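# Find and open the cabinet drawers with broken interlocks

## Task

The tool cabinet has four drawers, and opening any one of them is supposed to lock the other three. On some drawers the locking piece is missing, and you cannot see which ones while everything is closed. Work out which drawers are faulty. At the end, each faulty drawer must stand open by at least a hand's width and every working drawer must be fully closed. This must hold with the robot letting go: a drawer that stays put only because a gripper holds it does not count.

## Robot and tools

Robot: two 7-joint arms, left_arm and right_arm, each with a parallel-jaw gripper. The names are labels only and do not tell you which side of a camera image an arm is on. Joint limits in rad: waist, upper arm roll, forearm roll and wrist roll ±69.115; shoulder ±2.250; elbow ±2.580; wrist pitch ±2.100.

Frame: every pose uses one scene frame. Its origin sits on the table top midway between the arms, +z is up, +x points out over the table, and left_arm is on the +y side. In a gripper's own frame, the fingers point along +z and close along y. end_effector_position is the point between the pads when they are shut. Closed fingertips reach about 19 mm past it, and fully open ones about 6 mm. Closing also pushes the tips roughly 13 mm further out, so leave that margin above surfaces.

Row format (used by execute_actions and move): one flat list of 18 numbers covering both arms, even if only one arm moves. The order is left x, y, z (metres), left qw, qx, qy, qz (w first), left gripper position, left gripper speed, then the same nine for the right arm. x, y, z and the quaternion are an absolute pose for that gripper in the scene frame, not an offset. Gripper position runs from -1 to 1: +1 is fully open (85 mm), 0 is about 41 mm, the pads touch near -0.8, and -1 closes until something blocks the fingers. Gripper speed runs from -1 to 1: about 20 mm/s at -1, 85 at 0 and 150 at +1. Grip force is not adjustable. A full close gives about 190 to 235 N per pad, more on wide objects. To grip softly, open first and then close to just under the object's width. To hold one gripper unchanged, repeat its previous position and speed, because a 0 there is a real command. To keep an arm still, resend its last reported pose together with its gripper numbers. To keep an orientation, reuse your own target quaternion, not the drifted one in the result.

execute_actions: "actions" holds either nothing or exactly one item. An empty list returns the state plus pictures. An action is {"rows": [...], "steps": n} with n from 9 to 15 (default 15). Each step is 1/30 s and applies one row, and the last row repeats if rows run out. A wait is {"steps": n} with n up to 300, counted from the previous result, so your reply time is included. The optional "pictures" flag asks for images. A call is refused outright if any target lies more than 0.6 m from that arm's last reported position along any of its gripper axes. Every step, the command is clipped to within 70 mm and 16 degrees of the measured pose. The inverse kinematics favours position over orientation.

Kept-back steps: an action's result is captured 9 steps before the action ends. Those last steps run while you think, and the simulation keeps going during your replies. After an action, an arm only continues to its last clipped pose, so check the result and send the remainder. A "Hand target" line appears only when nothing was kept back.

move: "target" is one 18-number row of absolute poses. "speed" is the top path speed in m/s, from 0.002 to 0.5 (default 0.25), and turning is capped at twice that value in rad/s. Each gripper follows a straight line, and all lines finish together within 0.5 to 10 s. Motion is cut off after 10 s even if targets are unreached. Grippers rotate the short way. The path does not avoid obstacles or the other arm, and it may lag, stray or overshoot speed near full reach. It begins once the robot is at rest, or after 3 s at most. Finger numbers are sent at the start. The result adds a "move:" line giving the ending (done, off_target, moving, held, fault) and any limits, plus each gripper's distance from its pose. If only one arm is named, the other is done. limits=paced means the pose was clipped. limits=held means some steps were blocked, and a sudden fast catch-up can follow.

wait: "seconds" from 0 to 10. Nothing new is sent, but fingers still moving keep moving.

zoom_image: "camera" is one of cam_head_left, cam_head_right, cam_high, cam_low, cam_left_wrist, cam_right_wrist (each 504x504). "region" is [x0, y0, x1, y1] in pixels from the top-left, at most 504 by 504.

finished_scene: "scene" is the current scene number. It ends the scene for good and reports whether the goal was met, so first confirm that every drawer is in its required state with the grippers released and clear.

Reading results: the state line gives each gripper's position and quaternion. The printed position can be somewhat wrong at long reach. A "pose unreachable" line means the clearance check altered or blocked that arm's command, and HELD marks each step where that happened. position_measured_pct is roughly 50 - 50 x position, so 0 means fully open. If the fingers stop below about 90, they are holding or blocked. At about 90 or slightly above, the pads have closed on nothing or on something very thin.

Hazards: if a joint's contact torque reaches its limit (47.5 N m for waist, shoulder, upper arm roll and elbow; 29.9 for forearm roll, wrist pitch and wrist roll), that arm freezes for 10 s and drops the rest of the call. Holding loads heats the motors. A MOTOR HOT line shows from 60 °C, and at 75 °C the arm goes limp and sinks (OVER-TEMPERATURE FAULT). Faster contact strikes harder, and aiming past a surface presses harder. Keep the arms from colliding, and avoid slamming drawers, hard shoves and dropping anything.

Approach: hook or grip one drawer handle and pull gently. With it open, try the others lightly. A drawer that slides while another is open has a missing lock, and so does one that still opens while any other drawer is out. Close every drawer that turns out to be sound, leave the faulty ones open at least a hand's width, release, and verify with the cameras.

Each tool is called after ">>>" as name([rows], argument=value, ...), one row to a line, values as JSON.

## Session

>>> execute_actions(actions=[])

Scene clock: 0.00 s of 6600.00 s.
left_arm: end_effector_position=(+0.1227, +0.8062, +0.3509) position_measured_pct=0.0 end_effector_quat_wxyz=(+0.041, +0.611, +0.791, +0.010) | right_arm: end_effector_position=(-0.0476, -0.6383, +0.1816) position_measured_pct=0.0 end_effector_quat_wxyz=(-0.383, -0.218, +0.847, +0.297)
Joint positions: left_arm=[-1.736  0.536  0.658  1.097 -0.233  1.615 -1.025] | right_arm=[ 1.524  0.741 -0.408  1.813  0.768  1.649  2.72 ]
Joint velocities: left_arm=[-0.     0.001 -0.    -0.001 -0.    -0.002 -0.   ] | right_arm=[ 0.     0.002 -0.001 -0.001 -0.001  0.001 -0.   ]
Motor temperatures (°C, as the motors report them): left_arm=[34 35 30 34 41 38 41] | right_arm=[34 32 33 33 41 45 37]
Hand target (left_arm): +0.123, +0.806, +0.351; +0.041, +0.611, +0.791, +0.010
Hand target (right_arm): -0.048, -0.638, +0.182; -0.383, -0.218, +0.847, +0.297

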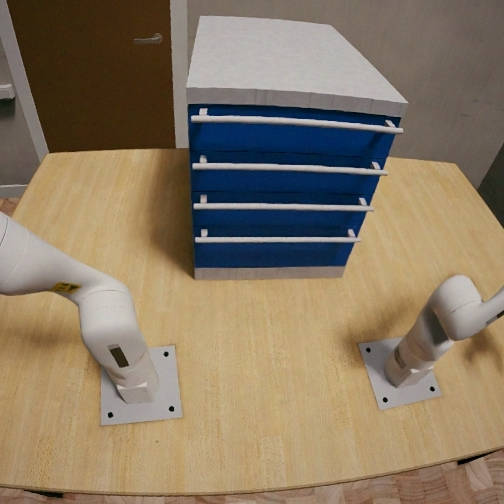

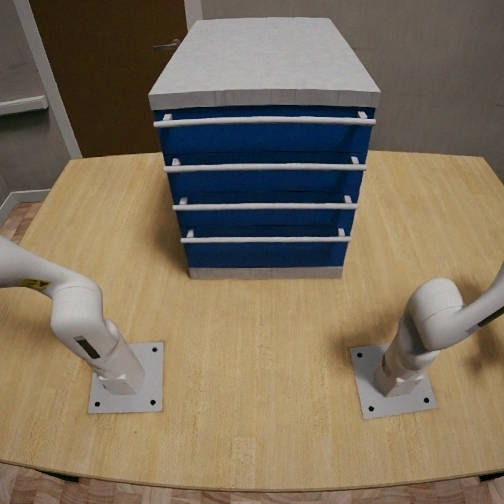

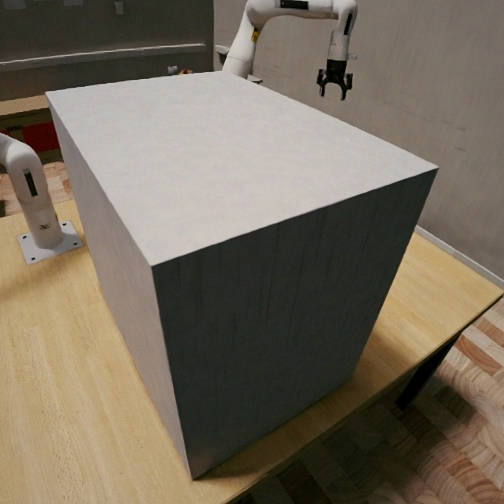

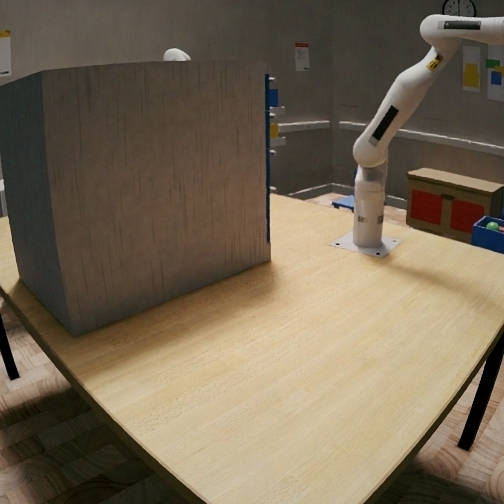

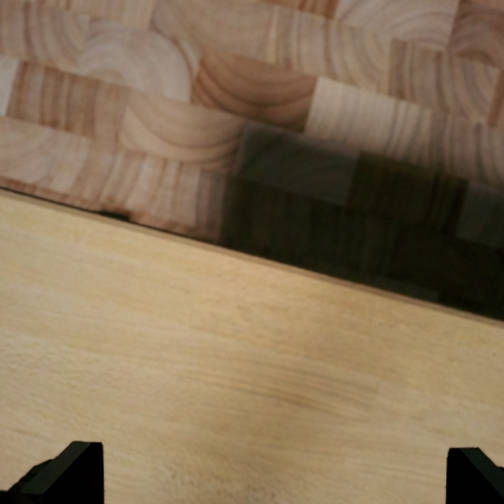

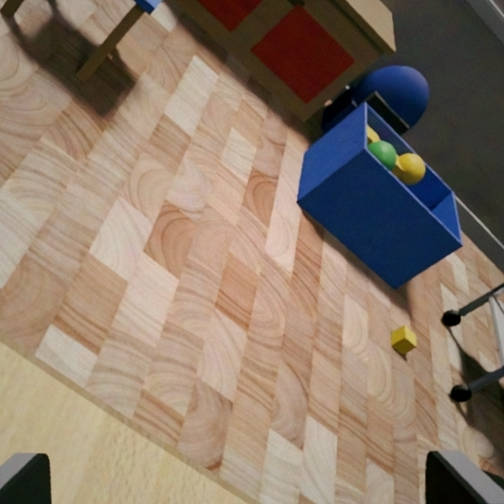

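>>> zoom_image(camera="cam_head_right", region=[130, 70, 400, 300])

>>> zoom_image(camera="cam_low", region=[220, 50, 420, 280])

Region (130, 70, 400, 300) of cam_head_right's 504x504 image, scaled by 1.867, with more detail than that image has; it fills the top 429 rows of this view, and the rest is white.

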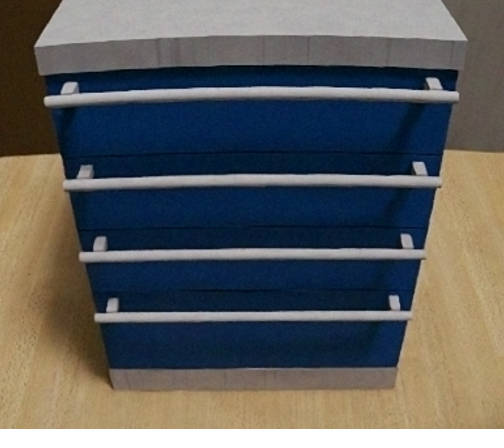

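Region (220, 50, 420, 280) of cam_low's 504x504 image, scaled by 2.191, with more detail than that image has; it fills the left 438 columns of this view, and the rest is white.

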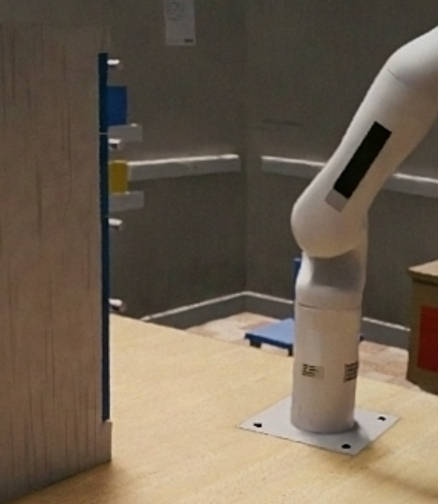

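>>> move(target=[0.24,0.33,0.5,0,0,0.7071,-0.7071,0.2,0, 0.24,-0.36,0.4,0,0,0.7071,0.7071,0.2,0], speed=0.3)

Scene clock: 7.00 s of 6600.00 s.
left_arm: end_effector_position=(+0.2383, +0.3300, +0.4998) position_measured_pct=40.1 end_effector_quat_wxyz=(-0.002, +0.000, +0.707, -0.707) | right_arm: end_effector_position=(+0.2401, -0.3603, +0.4001) position_measured_pct=40.1 end_effector_quat_wxyz=(-0.001, -0.002, +0.706, +0.708)
Joint positions: left_arm=[-1.719  0.48   1.042  1.916  0.75   2.066  0.941] | right_arm=[ 1.395  0.568 -0.442  1.935 -0.671  1.996  2.545]
Joint velocities: left_arm=[ 0.004  0.009 -0.002  0.003  0.001  0.001 -0.001] | right_arm=[ 0.001  0.    -0.    -0.    -0.001 -0.001 -0.   ]
Motor temperatures (°C, as the motors report them): left_arm=[34 35 30 34 41 38 41] | right_arm=[34 32 33 33 41 45 37]
Hand target (left_arm): +0.238, +0.330, +0.500; -0.002, +0.001, +0.707, -0.707
Hand target (right_arm): +0.240, -0.360, +0.400; -0.001, -0.002, +0.706, +0.708
Off the commanded pose (left_arm): 0.002 m, 0 deg.
Off the commanded pose (right_arm): 0.000 m, 0 deg.
Kept back: nothing.
move: done; limits=paced

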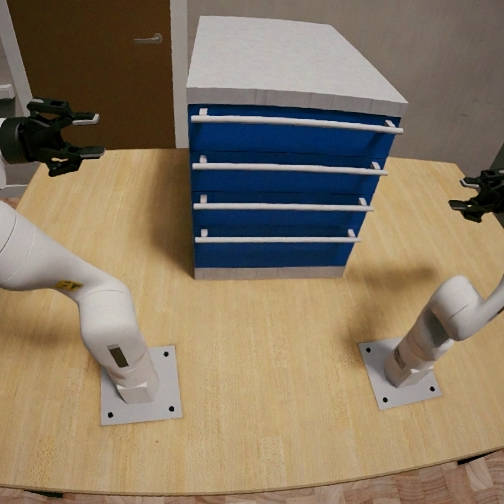

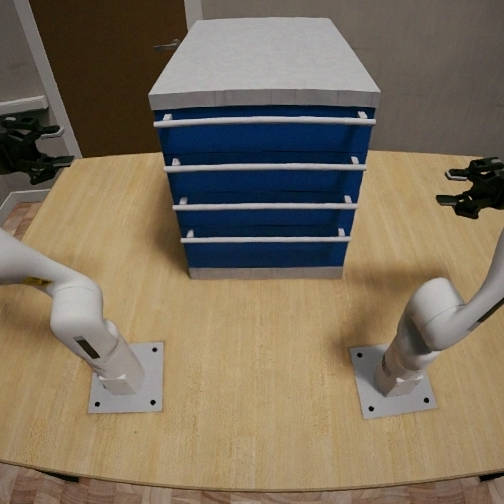

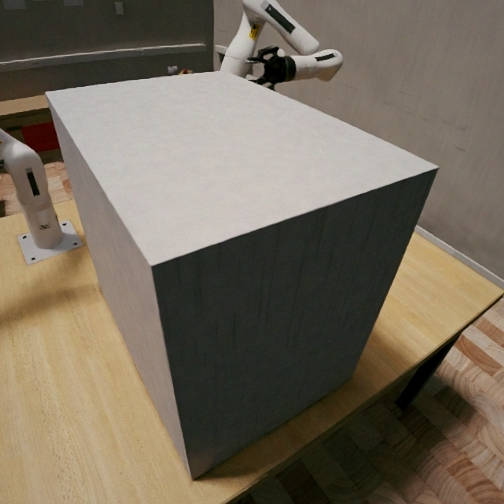

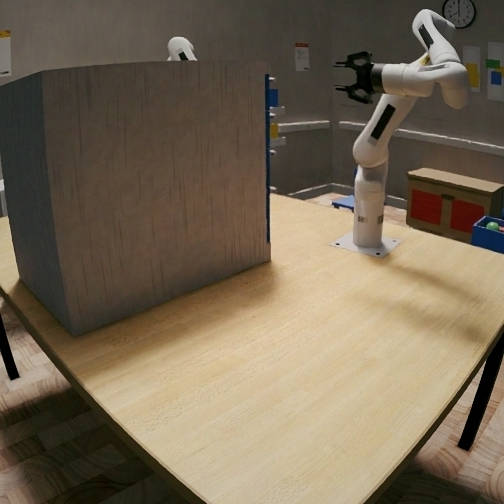

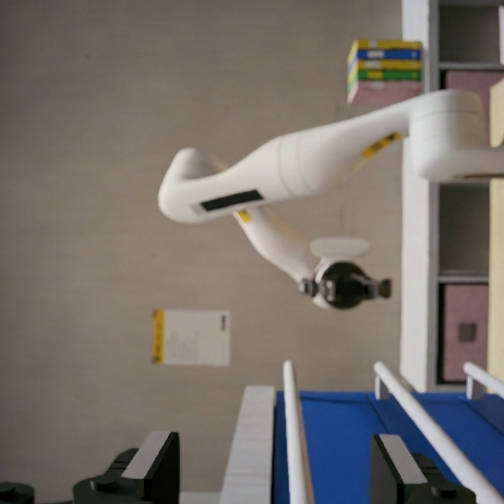

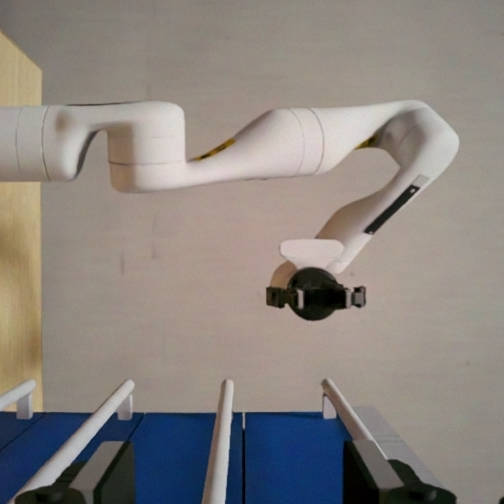

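>>> move(target=[0.31,0.24,0.487,0,0,0.7071,-0.7071,0.2,0, 0.31,-0.29,0.388,0,0,0.7071,0.7071,0.2,0], speed=0.2)

Scene clock: 8.77 s of 6600.00 s.
left_arm: end_effector_position=(+0.3100, +0.2400, +0.4872) position_measured_pct=40.1 end_effector_quat_wxyz=(+0.001, -0.000, +0.707, -0.707) | right_arm: end_effector_position=(+0.3103, -0.2902, +0.3882) position_measured_pct=40.1 end_effector_quat_wxyz=(+0.000, +0.000, +0.707, +0.707)
Joint positions: left_arm=[-1.463  0.448  1.063  2.018  0.929  1.792  0.935] | right_arm=[ 1.197  0.576 -0.503  2.    -0.86   1.784  2.5  ]
Joint velocities: left_arm=[ 0.01   0.003  0.004 -0.     0.    -0.006  0.002] | right_arm=[-0.004  0.003 -0.003  0.    -0.    -0.002 -0.001]
Motor temperatures (°C, as the motors report them): left_arm=[34 35 30 34 41 38 41] | right_arm=[34 32 33 33 41 45 37]
Hand target (left_arm): +0.310, +0.240, +0.487; +0.000, +0.000, +0.707, -0.707
Hand target (right_arm): +0.310, -0.290, +0.388; +0.000, -0.000, +0.707, +0.707
Off the commanded pose (left_arm): 0.000 m, 0 deg.
Off the commanded pose (right_arm): 0.000 m, 0 deg.
Kept back: nothing.
move: done

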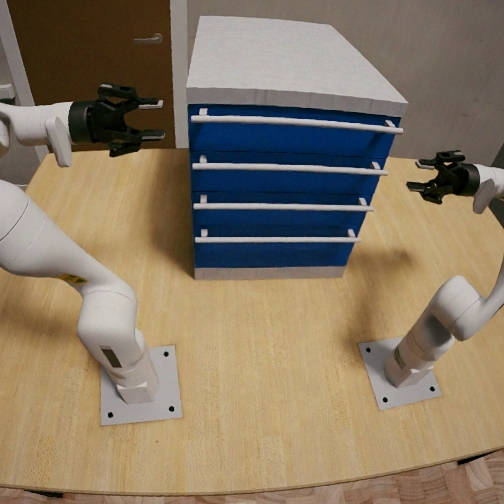

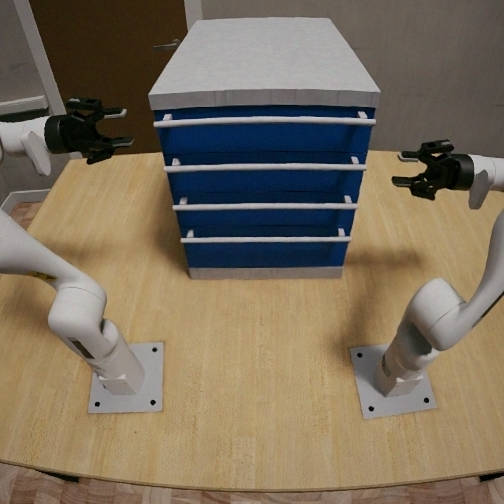

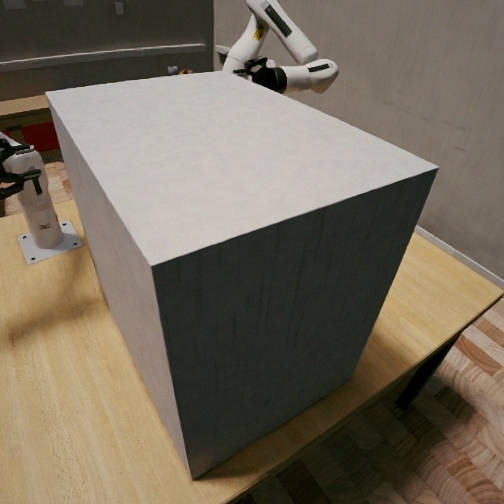

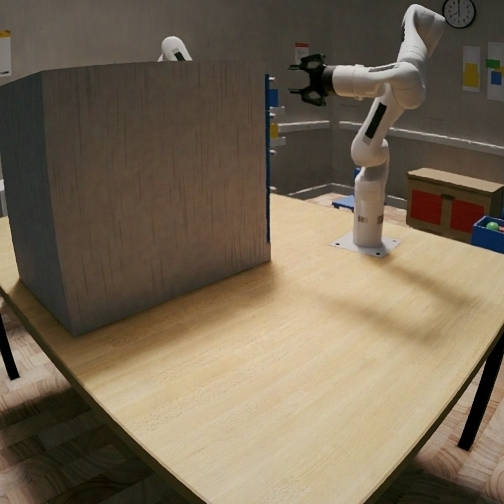

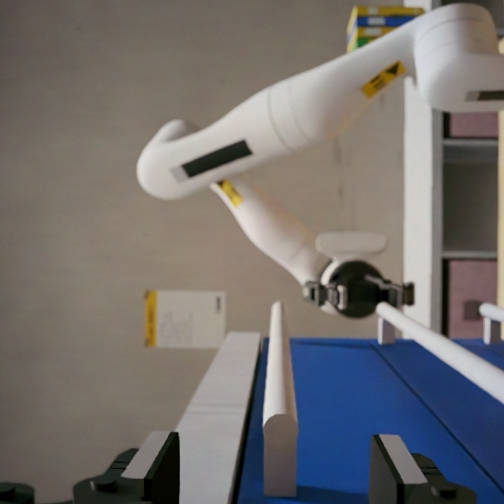

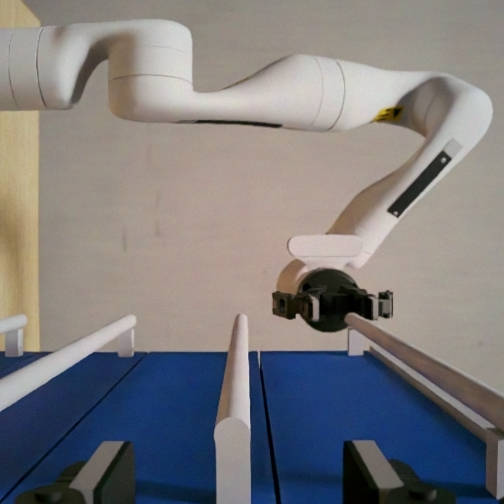

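>>> move(target=[0.314,0.143,0.485,0,0,0.7071,-0.7071,0.2,0, 0.31,-0.20,0.386,0,0,0.7071,0.7071,0.2,0], speed=0.12)

Scene clock: 10.50 s of 6600.00 s.
left_arm: end_effector_position=(+0.3139, +0.1430, +0.4852) position_measured_pct=40.1 end_effector_quat_wxyz=(+0.000, -0.000, +0.707, -0.707) | right_arm: end_effector_position=(+0.3104, -0.2000, +0.3860) position_measured_pct=40.1 end_effector_quat_wxyz=(+0.000, +0.000, +0.707, +0.707)
Joint positions: left_arm=[-1.358  0.319  1.14   2.174  1.12   1.652  0.865] | right_arm=[ 1.073  0.504 -0.575  2.193 -1.021  1.601  2.568]
Joint velocities: left_arm=[ 0.003 -0.003  0.002  0.001 -0.001 -0.004  0.   ] | right_arm=[-0.003 -0.002 -0.002  0.002  0.    -0.002 -0.   ]
Motor temperatures (°C, as the motors report them): left_arm=[34 35 30 34 41 38 41] | right_arm=[34 32 33 33 41 45 37]
Hand target (left_arm): +0.314, +0.143, +0.485; -0.000, +0.000, +0.707, -0.707
Hand target (right_arm): +0.310, -0.200, +0.386; +0.000, +0.000, +0.707, +0.707
Off the commanded pose (left_arm): 0.000 m, 0 deg.
Off the commanded pose (right_arm): 0.000 m, 0 deg.
Kept back: nothing.
move: done

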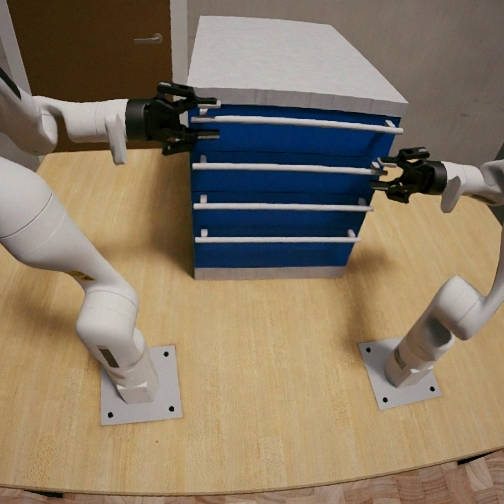

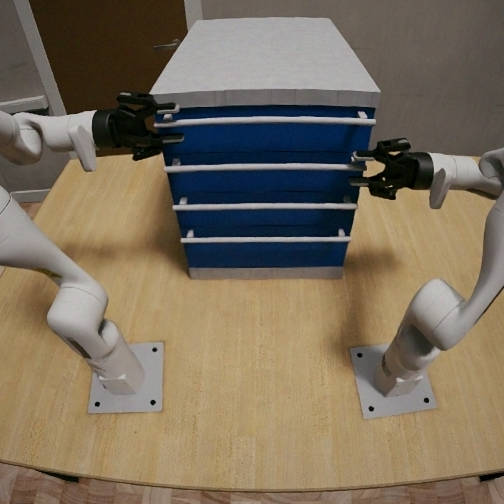

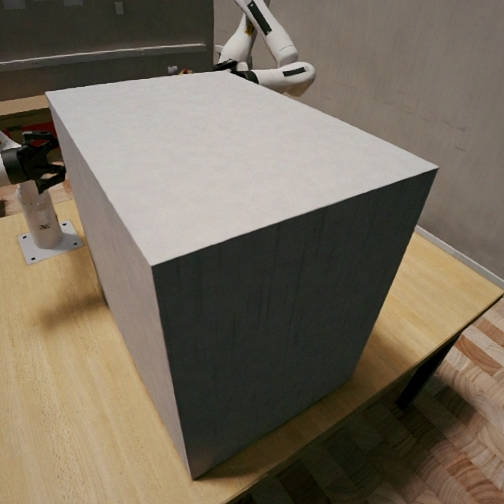

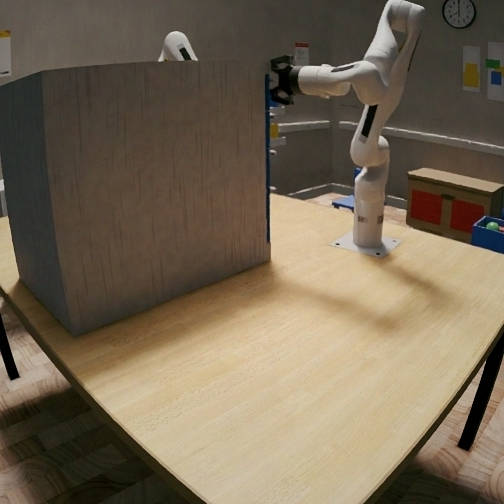

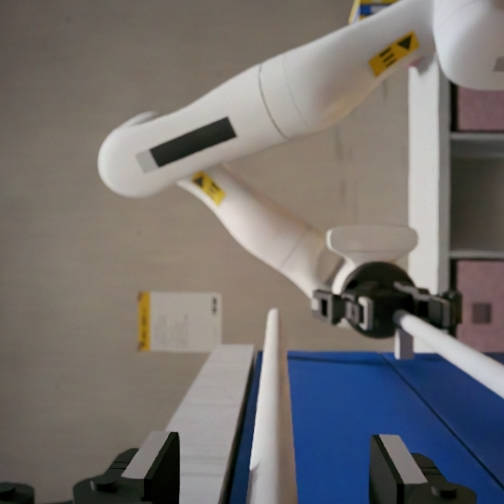

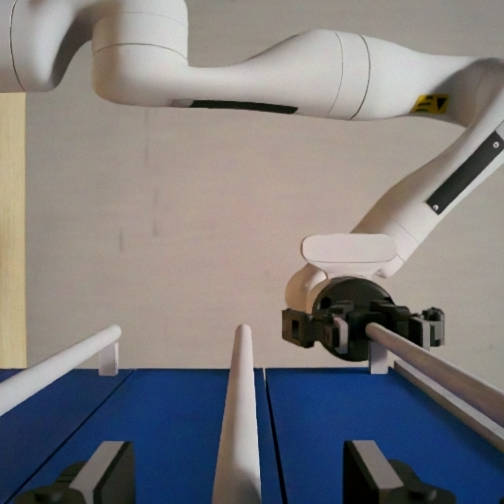

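>>> zoom_image(camera="cam_left_wrist", region=[290, 220, 490, 380])

>>> zoom_image(camera="cam_right_wrist", region=[270, 230, 470, 390])

Region (290, 220, 490, 380) of cam_left_wrist's 504x504 image, scaled by 2.520; it fills the top 403 rows of this view, and the rest is white.

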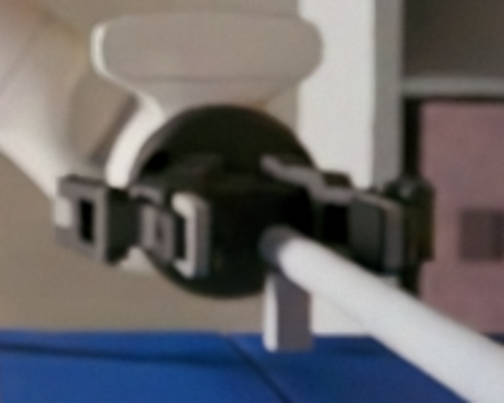

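Region (270, 230, 470, 390) of cam_right_wrist's 504x504 image, scaled by 2.520; it fills the top 403 rows of this view, and the rest is white.

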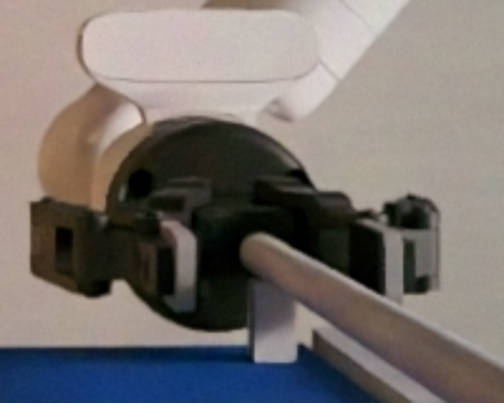

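>>> execute_actions([
  {"rows": [[0.317,0.146,0.486,0,0,0.7071,-0.7071,0.2,0, 0.316,-0.193,0.386,0,0,0.7071,0.7071,0.2,0],[0.317,0.146,0.486,0,0,0.7071,-0.7071,0.2,0, 0.316,-0.193,0.386,0,0,0.7071,0.7071,0.2,0],[0.317,0.146,0.486,0,0,0.7071,-0.7071,-1,0, 0.316,-0.193,0.386,0,0,0.7071,0.7071,-1,0]], "steps": 15},
])

>>> move(target=[0.317,0.146,0.486,0,0,0.7071,-0.7071,-1,0, 0.296,-0.193,0.386,0,0,0.7071,0.7071,-1,0], speed=0.05)

Scene clock: 11.60 s of 6600.00 s.
left_arm: end_effector_position=(+0.3169, +0.1459, +0.4859) position_measured_pct=44.8 end_effector_quat_wxyz=(+0.000, -0.000, +0.707, -0.707) | right_arm: end_effector_position=(+0.3158, -0.1936, +0.3862) position_measured_pct=44.8 end_effector_quat_wxyz=(+0.000, +0.000, +0.707, +0.707)
Joint positions: left_arm=[-1.352  0.327  1.135  2.162  1.115  1.65   0.874] | right_arm=[ 1.053  0.505 -0.582  2.191 -1.042  1.584  2.564]
Joint velocities: left_arm=[ 0.006  0.006 -0.004 -0.014 -0.007 -0.001  0.009] | right_arm=[-0.015  0.005 -0.009 -0.003 -0.021 -0.025 -0.006]
Motor temperatures (°C, as the motors report them): left_arm=[34 35 30 34 41 38 41] | right_arm=[34 32 33 33 41 45 37]
Steps of this call (steps 1 to 27: nothing new was sent; steps 28 to 33: the first 6 steps of this action). Readings (end_effector_position | what the end effector reports):
28: left_arm (+0.3140, +0.1430, +0.4853) | right_arm (+0.3105, -0.1995, +0.3859) | left_arm position_measured_pct=40.1 | right_arm position_measured_pct=40.1
29: left_arm (+0.3147, +0.1438, +0.4857) | right_arm (+0.3115, -0.1976, +0.3858) | left_arm position_measured_pct=40.1 | right_arm position_measured_pct=40.1
31: left_arm (+0.3164, +0.1454, +0.4859) | right_arm (+0.3145, -0.1943, +0.3861) | left_arm position_measured_pct=40.5 | right_arm position_measured_pct=40.5
33: the state above

Scene clock: 12.97 s of 6600.00 s.
left_arm: end_effector_position=(+0.3170, +0.1462, +0.4855) position_measured_pct=80.2 end_effector_quat_wxyz=(-0.000, -0.000, +0.707, -0.707) | right_arm: end_effector_position=(+0.2974, -0.1932, +0.3854) position_measured_pct=80.6 end_effector_quat_wxyz=(+0.001, +0.001, +0.708, +0.707)
Joint positions: left_arm=[-1.352  0.329  1.135  2.161  1.113  1.649  0.874] | right_arm=[ 1.086  0.482 -0.578  2.239 -1.022  1.594  2.595]
Joint velocities: left_arm=[-0.001  0.001  0.001  0.001 -0.001  0.001  0.   ] | right_arm=[ 0.002 -0.003 -0.     0.002 -0.001  0.001  0.001]
Motor temperatures (°C, as the motors report them): left_arm=[34 35 30 34 41 38 41] | right_arm=[34 32 33 33 41 45 37]
Hand target (left_arm): +0.317, +0.146, +0.486; +0.000, +0.000, +0.707, -0.707
Hand target (right_arm): +0.296, -0.193, +0.386; -0.000, +0.000, +0.707, +0.707
Off your previous action's commanded pose (left_arm): 0.000 m, 0 deg at its last step (step 9 of this call).
Off your previous action's commanded pose (right_arm): 0.000 m, 0 deg at its last step (step 9 of this call).
Off the commanded pose (left_arm): 0.000 m, 0 deg.
Off the commanded pose (right_arm): 0.002 m, 0 deg.
Kept back: nothing.
move: done

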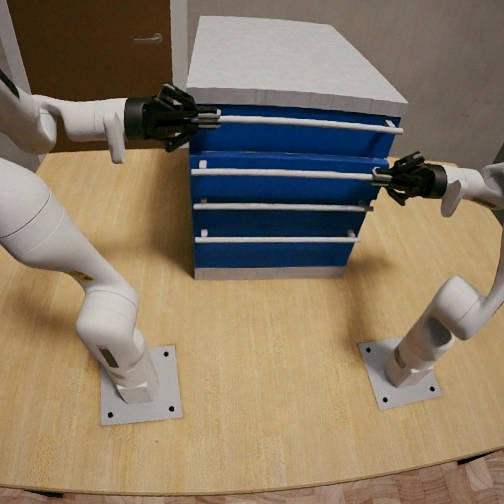

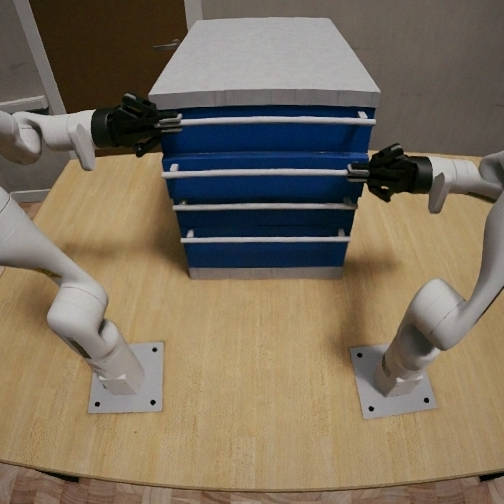

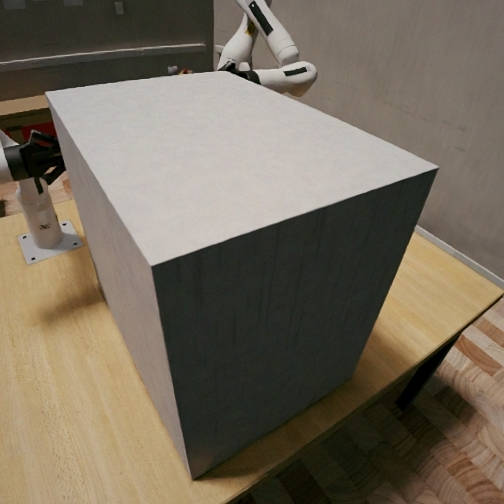

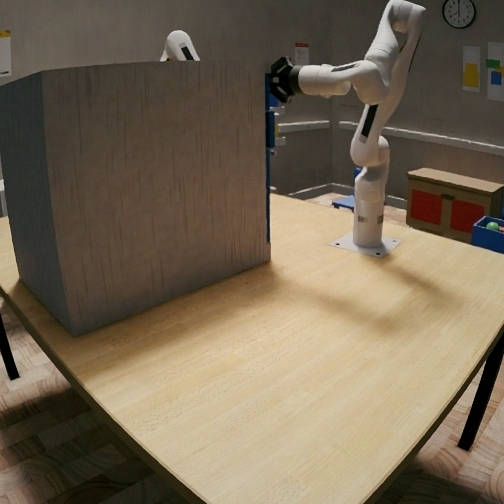

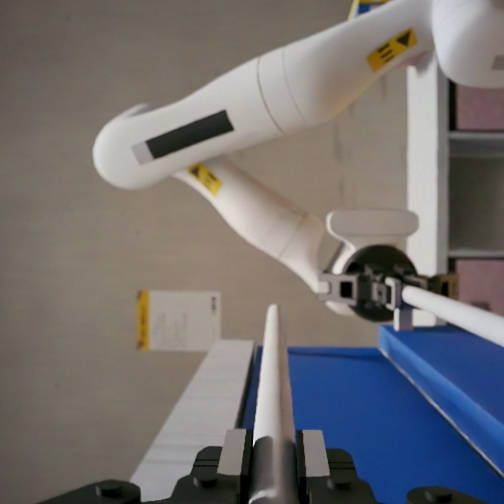

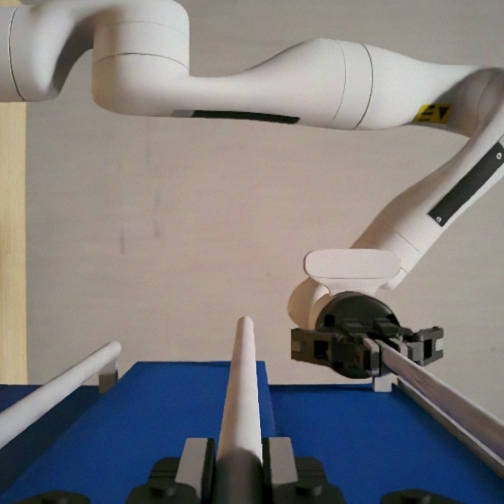

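>>> move(target=[0.317,0.146,0.486,0,0,0.7071,-0.7071,-1,0, 0.23,-0.193,0.386,0,0,0.7071,0.7071,-1,0], speed=0.1)

>>> move(target=[0.302,0.146,0.486,0,0,0.7071,-0.7071,-1,0, 0.23,-0.193,0.386,0,0,0.7071,0.7071,-1,0], speed=0.03)

Scene clock: 15.03 s of 6600.00 s.
left_arm: end_effector_position=(+0.3170, +0.1462, +0.4855) position_measured_pct=80.2 end_effector_quat_wxyz=(-0.000, -0.000, +0.707, -0.707) | right_arm: end_effector_position=(+0.2312, -0.1933, +0.3850) position_measured_pct=80.6 end_effector_quat_wxyz=(+0.001, +0.001, +0.708, +0.706)
Joint positions: left_arm=[-1.352  0.329  1.136  2.161  1.113  1.649  0.874] | right_arm=[ 1.215  0.404 -0.546  2.39  -0.912  1.649  2.7  ]
Joint velocities: left_arm=[-0.001  0.002  0.001 -0.     0.     0.     0.   ] | right_arm=[ 0.004 -0.005  0.001  0.002  0.002  0.     0.001]
Motor temperatures (°C, as the motors report them): left_arm=[34 35 30 34 41 38 41] | right_arm=[34 32 33 33 41 45 37]
Hand target (left_arm): +0.317, +0.146, +0.486; -0.000, +0.000, +0.707, -0.707
Hand target (right_arm): +0.230, -0.193, +0.386; -0.000, +0.000, +0.707, +0.707
Off the commanded pose (left_arm): 0.000 m, 0 deg.
Off the commanded pose (right_arm): 0.002 m, 0 deg.
Kept back: nothing.
move: done

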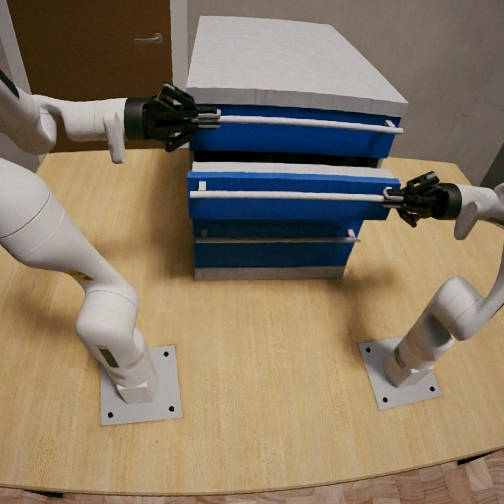

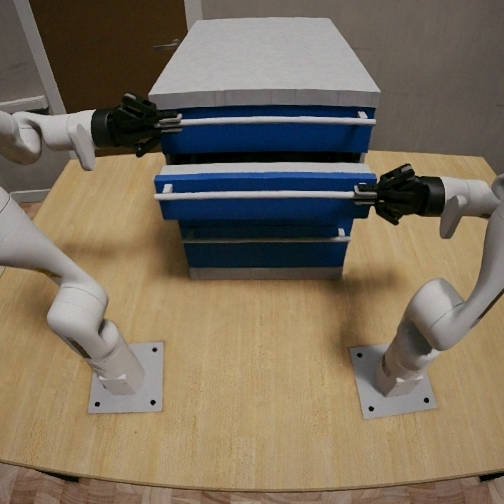

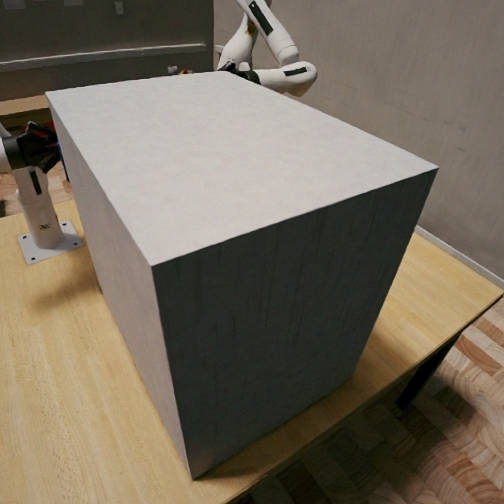

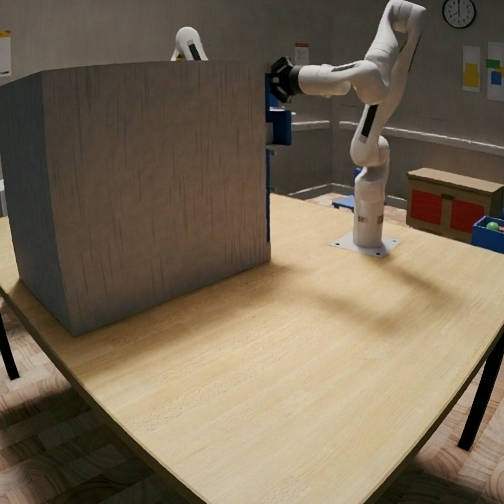

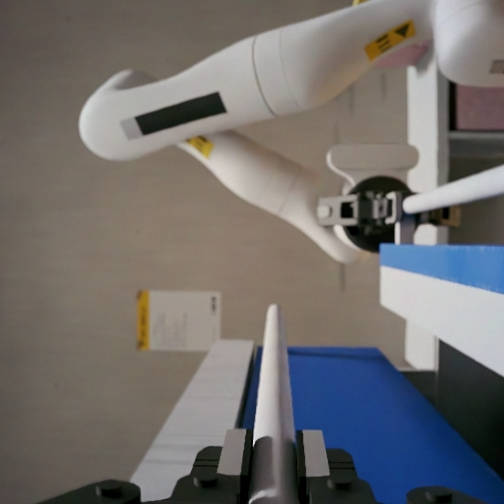

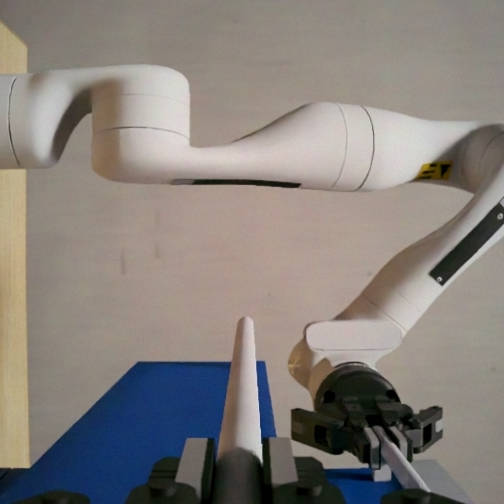

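Scene clock: 15.77 s of 6600.00 s.
left_arm: end_effector_position=(+0.3104, +0.1463, +0.4854) position_measured_pct=80.2 end_effector_quat_wxyz=(+0.010, -0.006, +0.710, -0.704) | right_arm: end_effector_position=(+0.2310, -0.1932, +0.3850) position_measured_pct=80.6 end_effector_quat_wxyz=(+0.001, +0.001, +0.708, +0.706)
Joint positions: left_arm=[-1.416  0.286  1.153  2.19   1.122  1.679  0.852] | right_arm=[ 1.216  0.403 -0.547  2.39  -0.911  1.649  2.699]
Joint velocities: left_arm=[-0.019 -0.009  0.013  0.002  0.002  0.001  0.001] | right_arm=[ 0.002  0.    -0.001 -0.001 -0.    -0.    -0.001]
Motor temperatures (°C, as the motors report them): left_arm=[34 35 30 34 41 38 41] | right_arm=[34 32 33 33 41 45 37]
Hand target (left_arm): +0.302, +0.146, +0.486; -0.000, +0.000, +0.707, -0.707
Hand target (right_arm): +0.230, -0.193, +0.386; -0.000, -0.000, +0.707, +0.707
Off the commanded pose (left_arm): 0.008 m, 1 deg.
Off the commanded pose (right_arm): 0.001 m, 0 deg.
Kept back: nothing.
move: off_target (left_arm)

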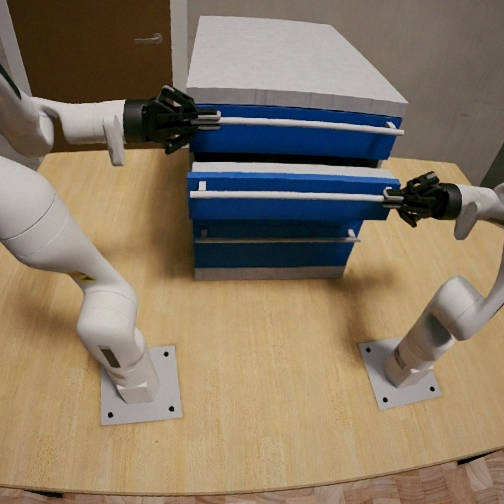

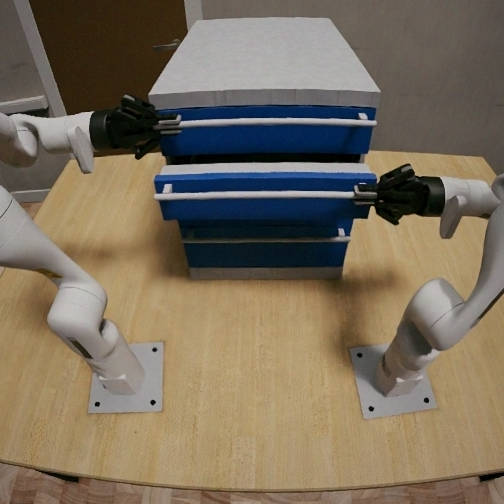

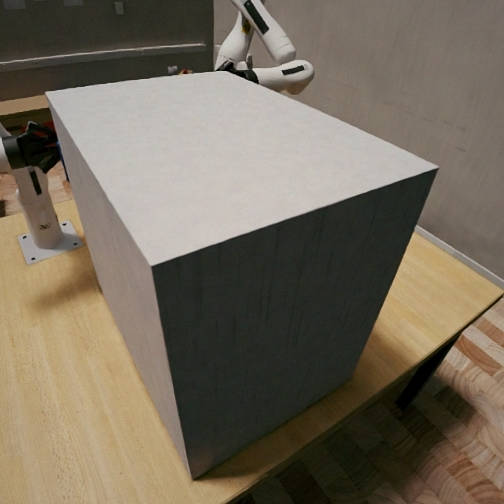

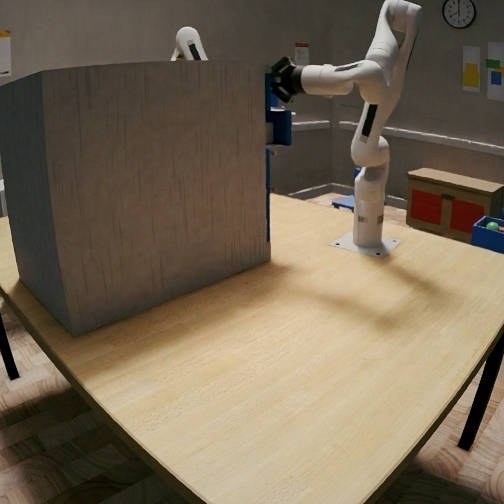

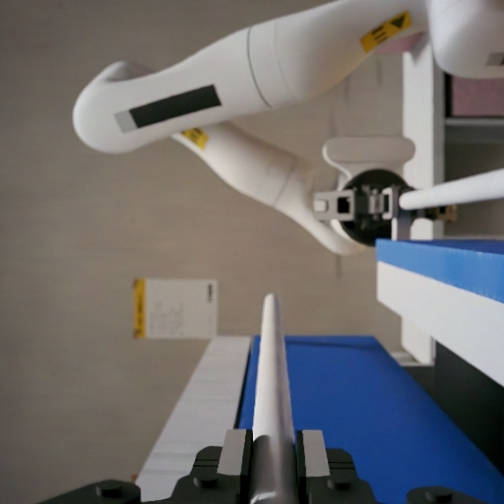

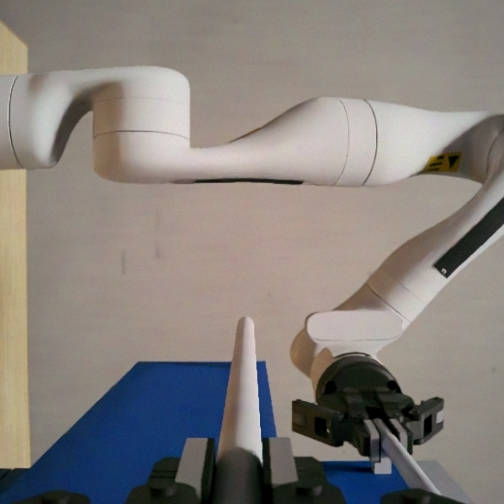

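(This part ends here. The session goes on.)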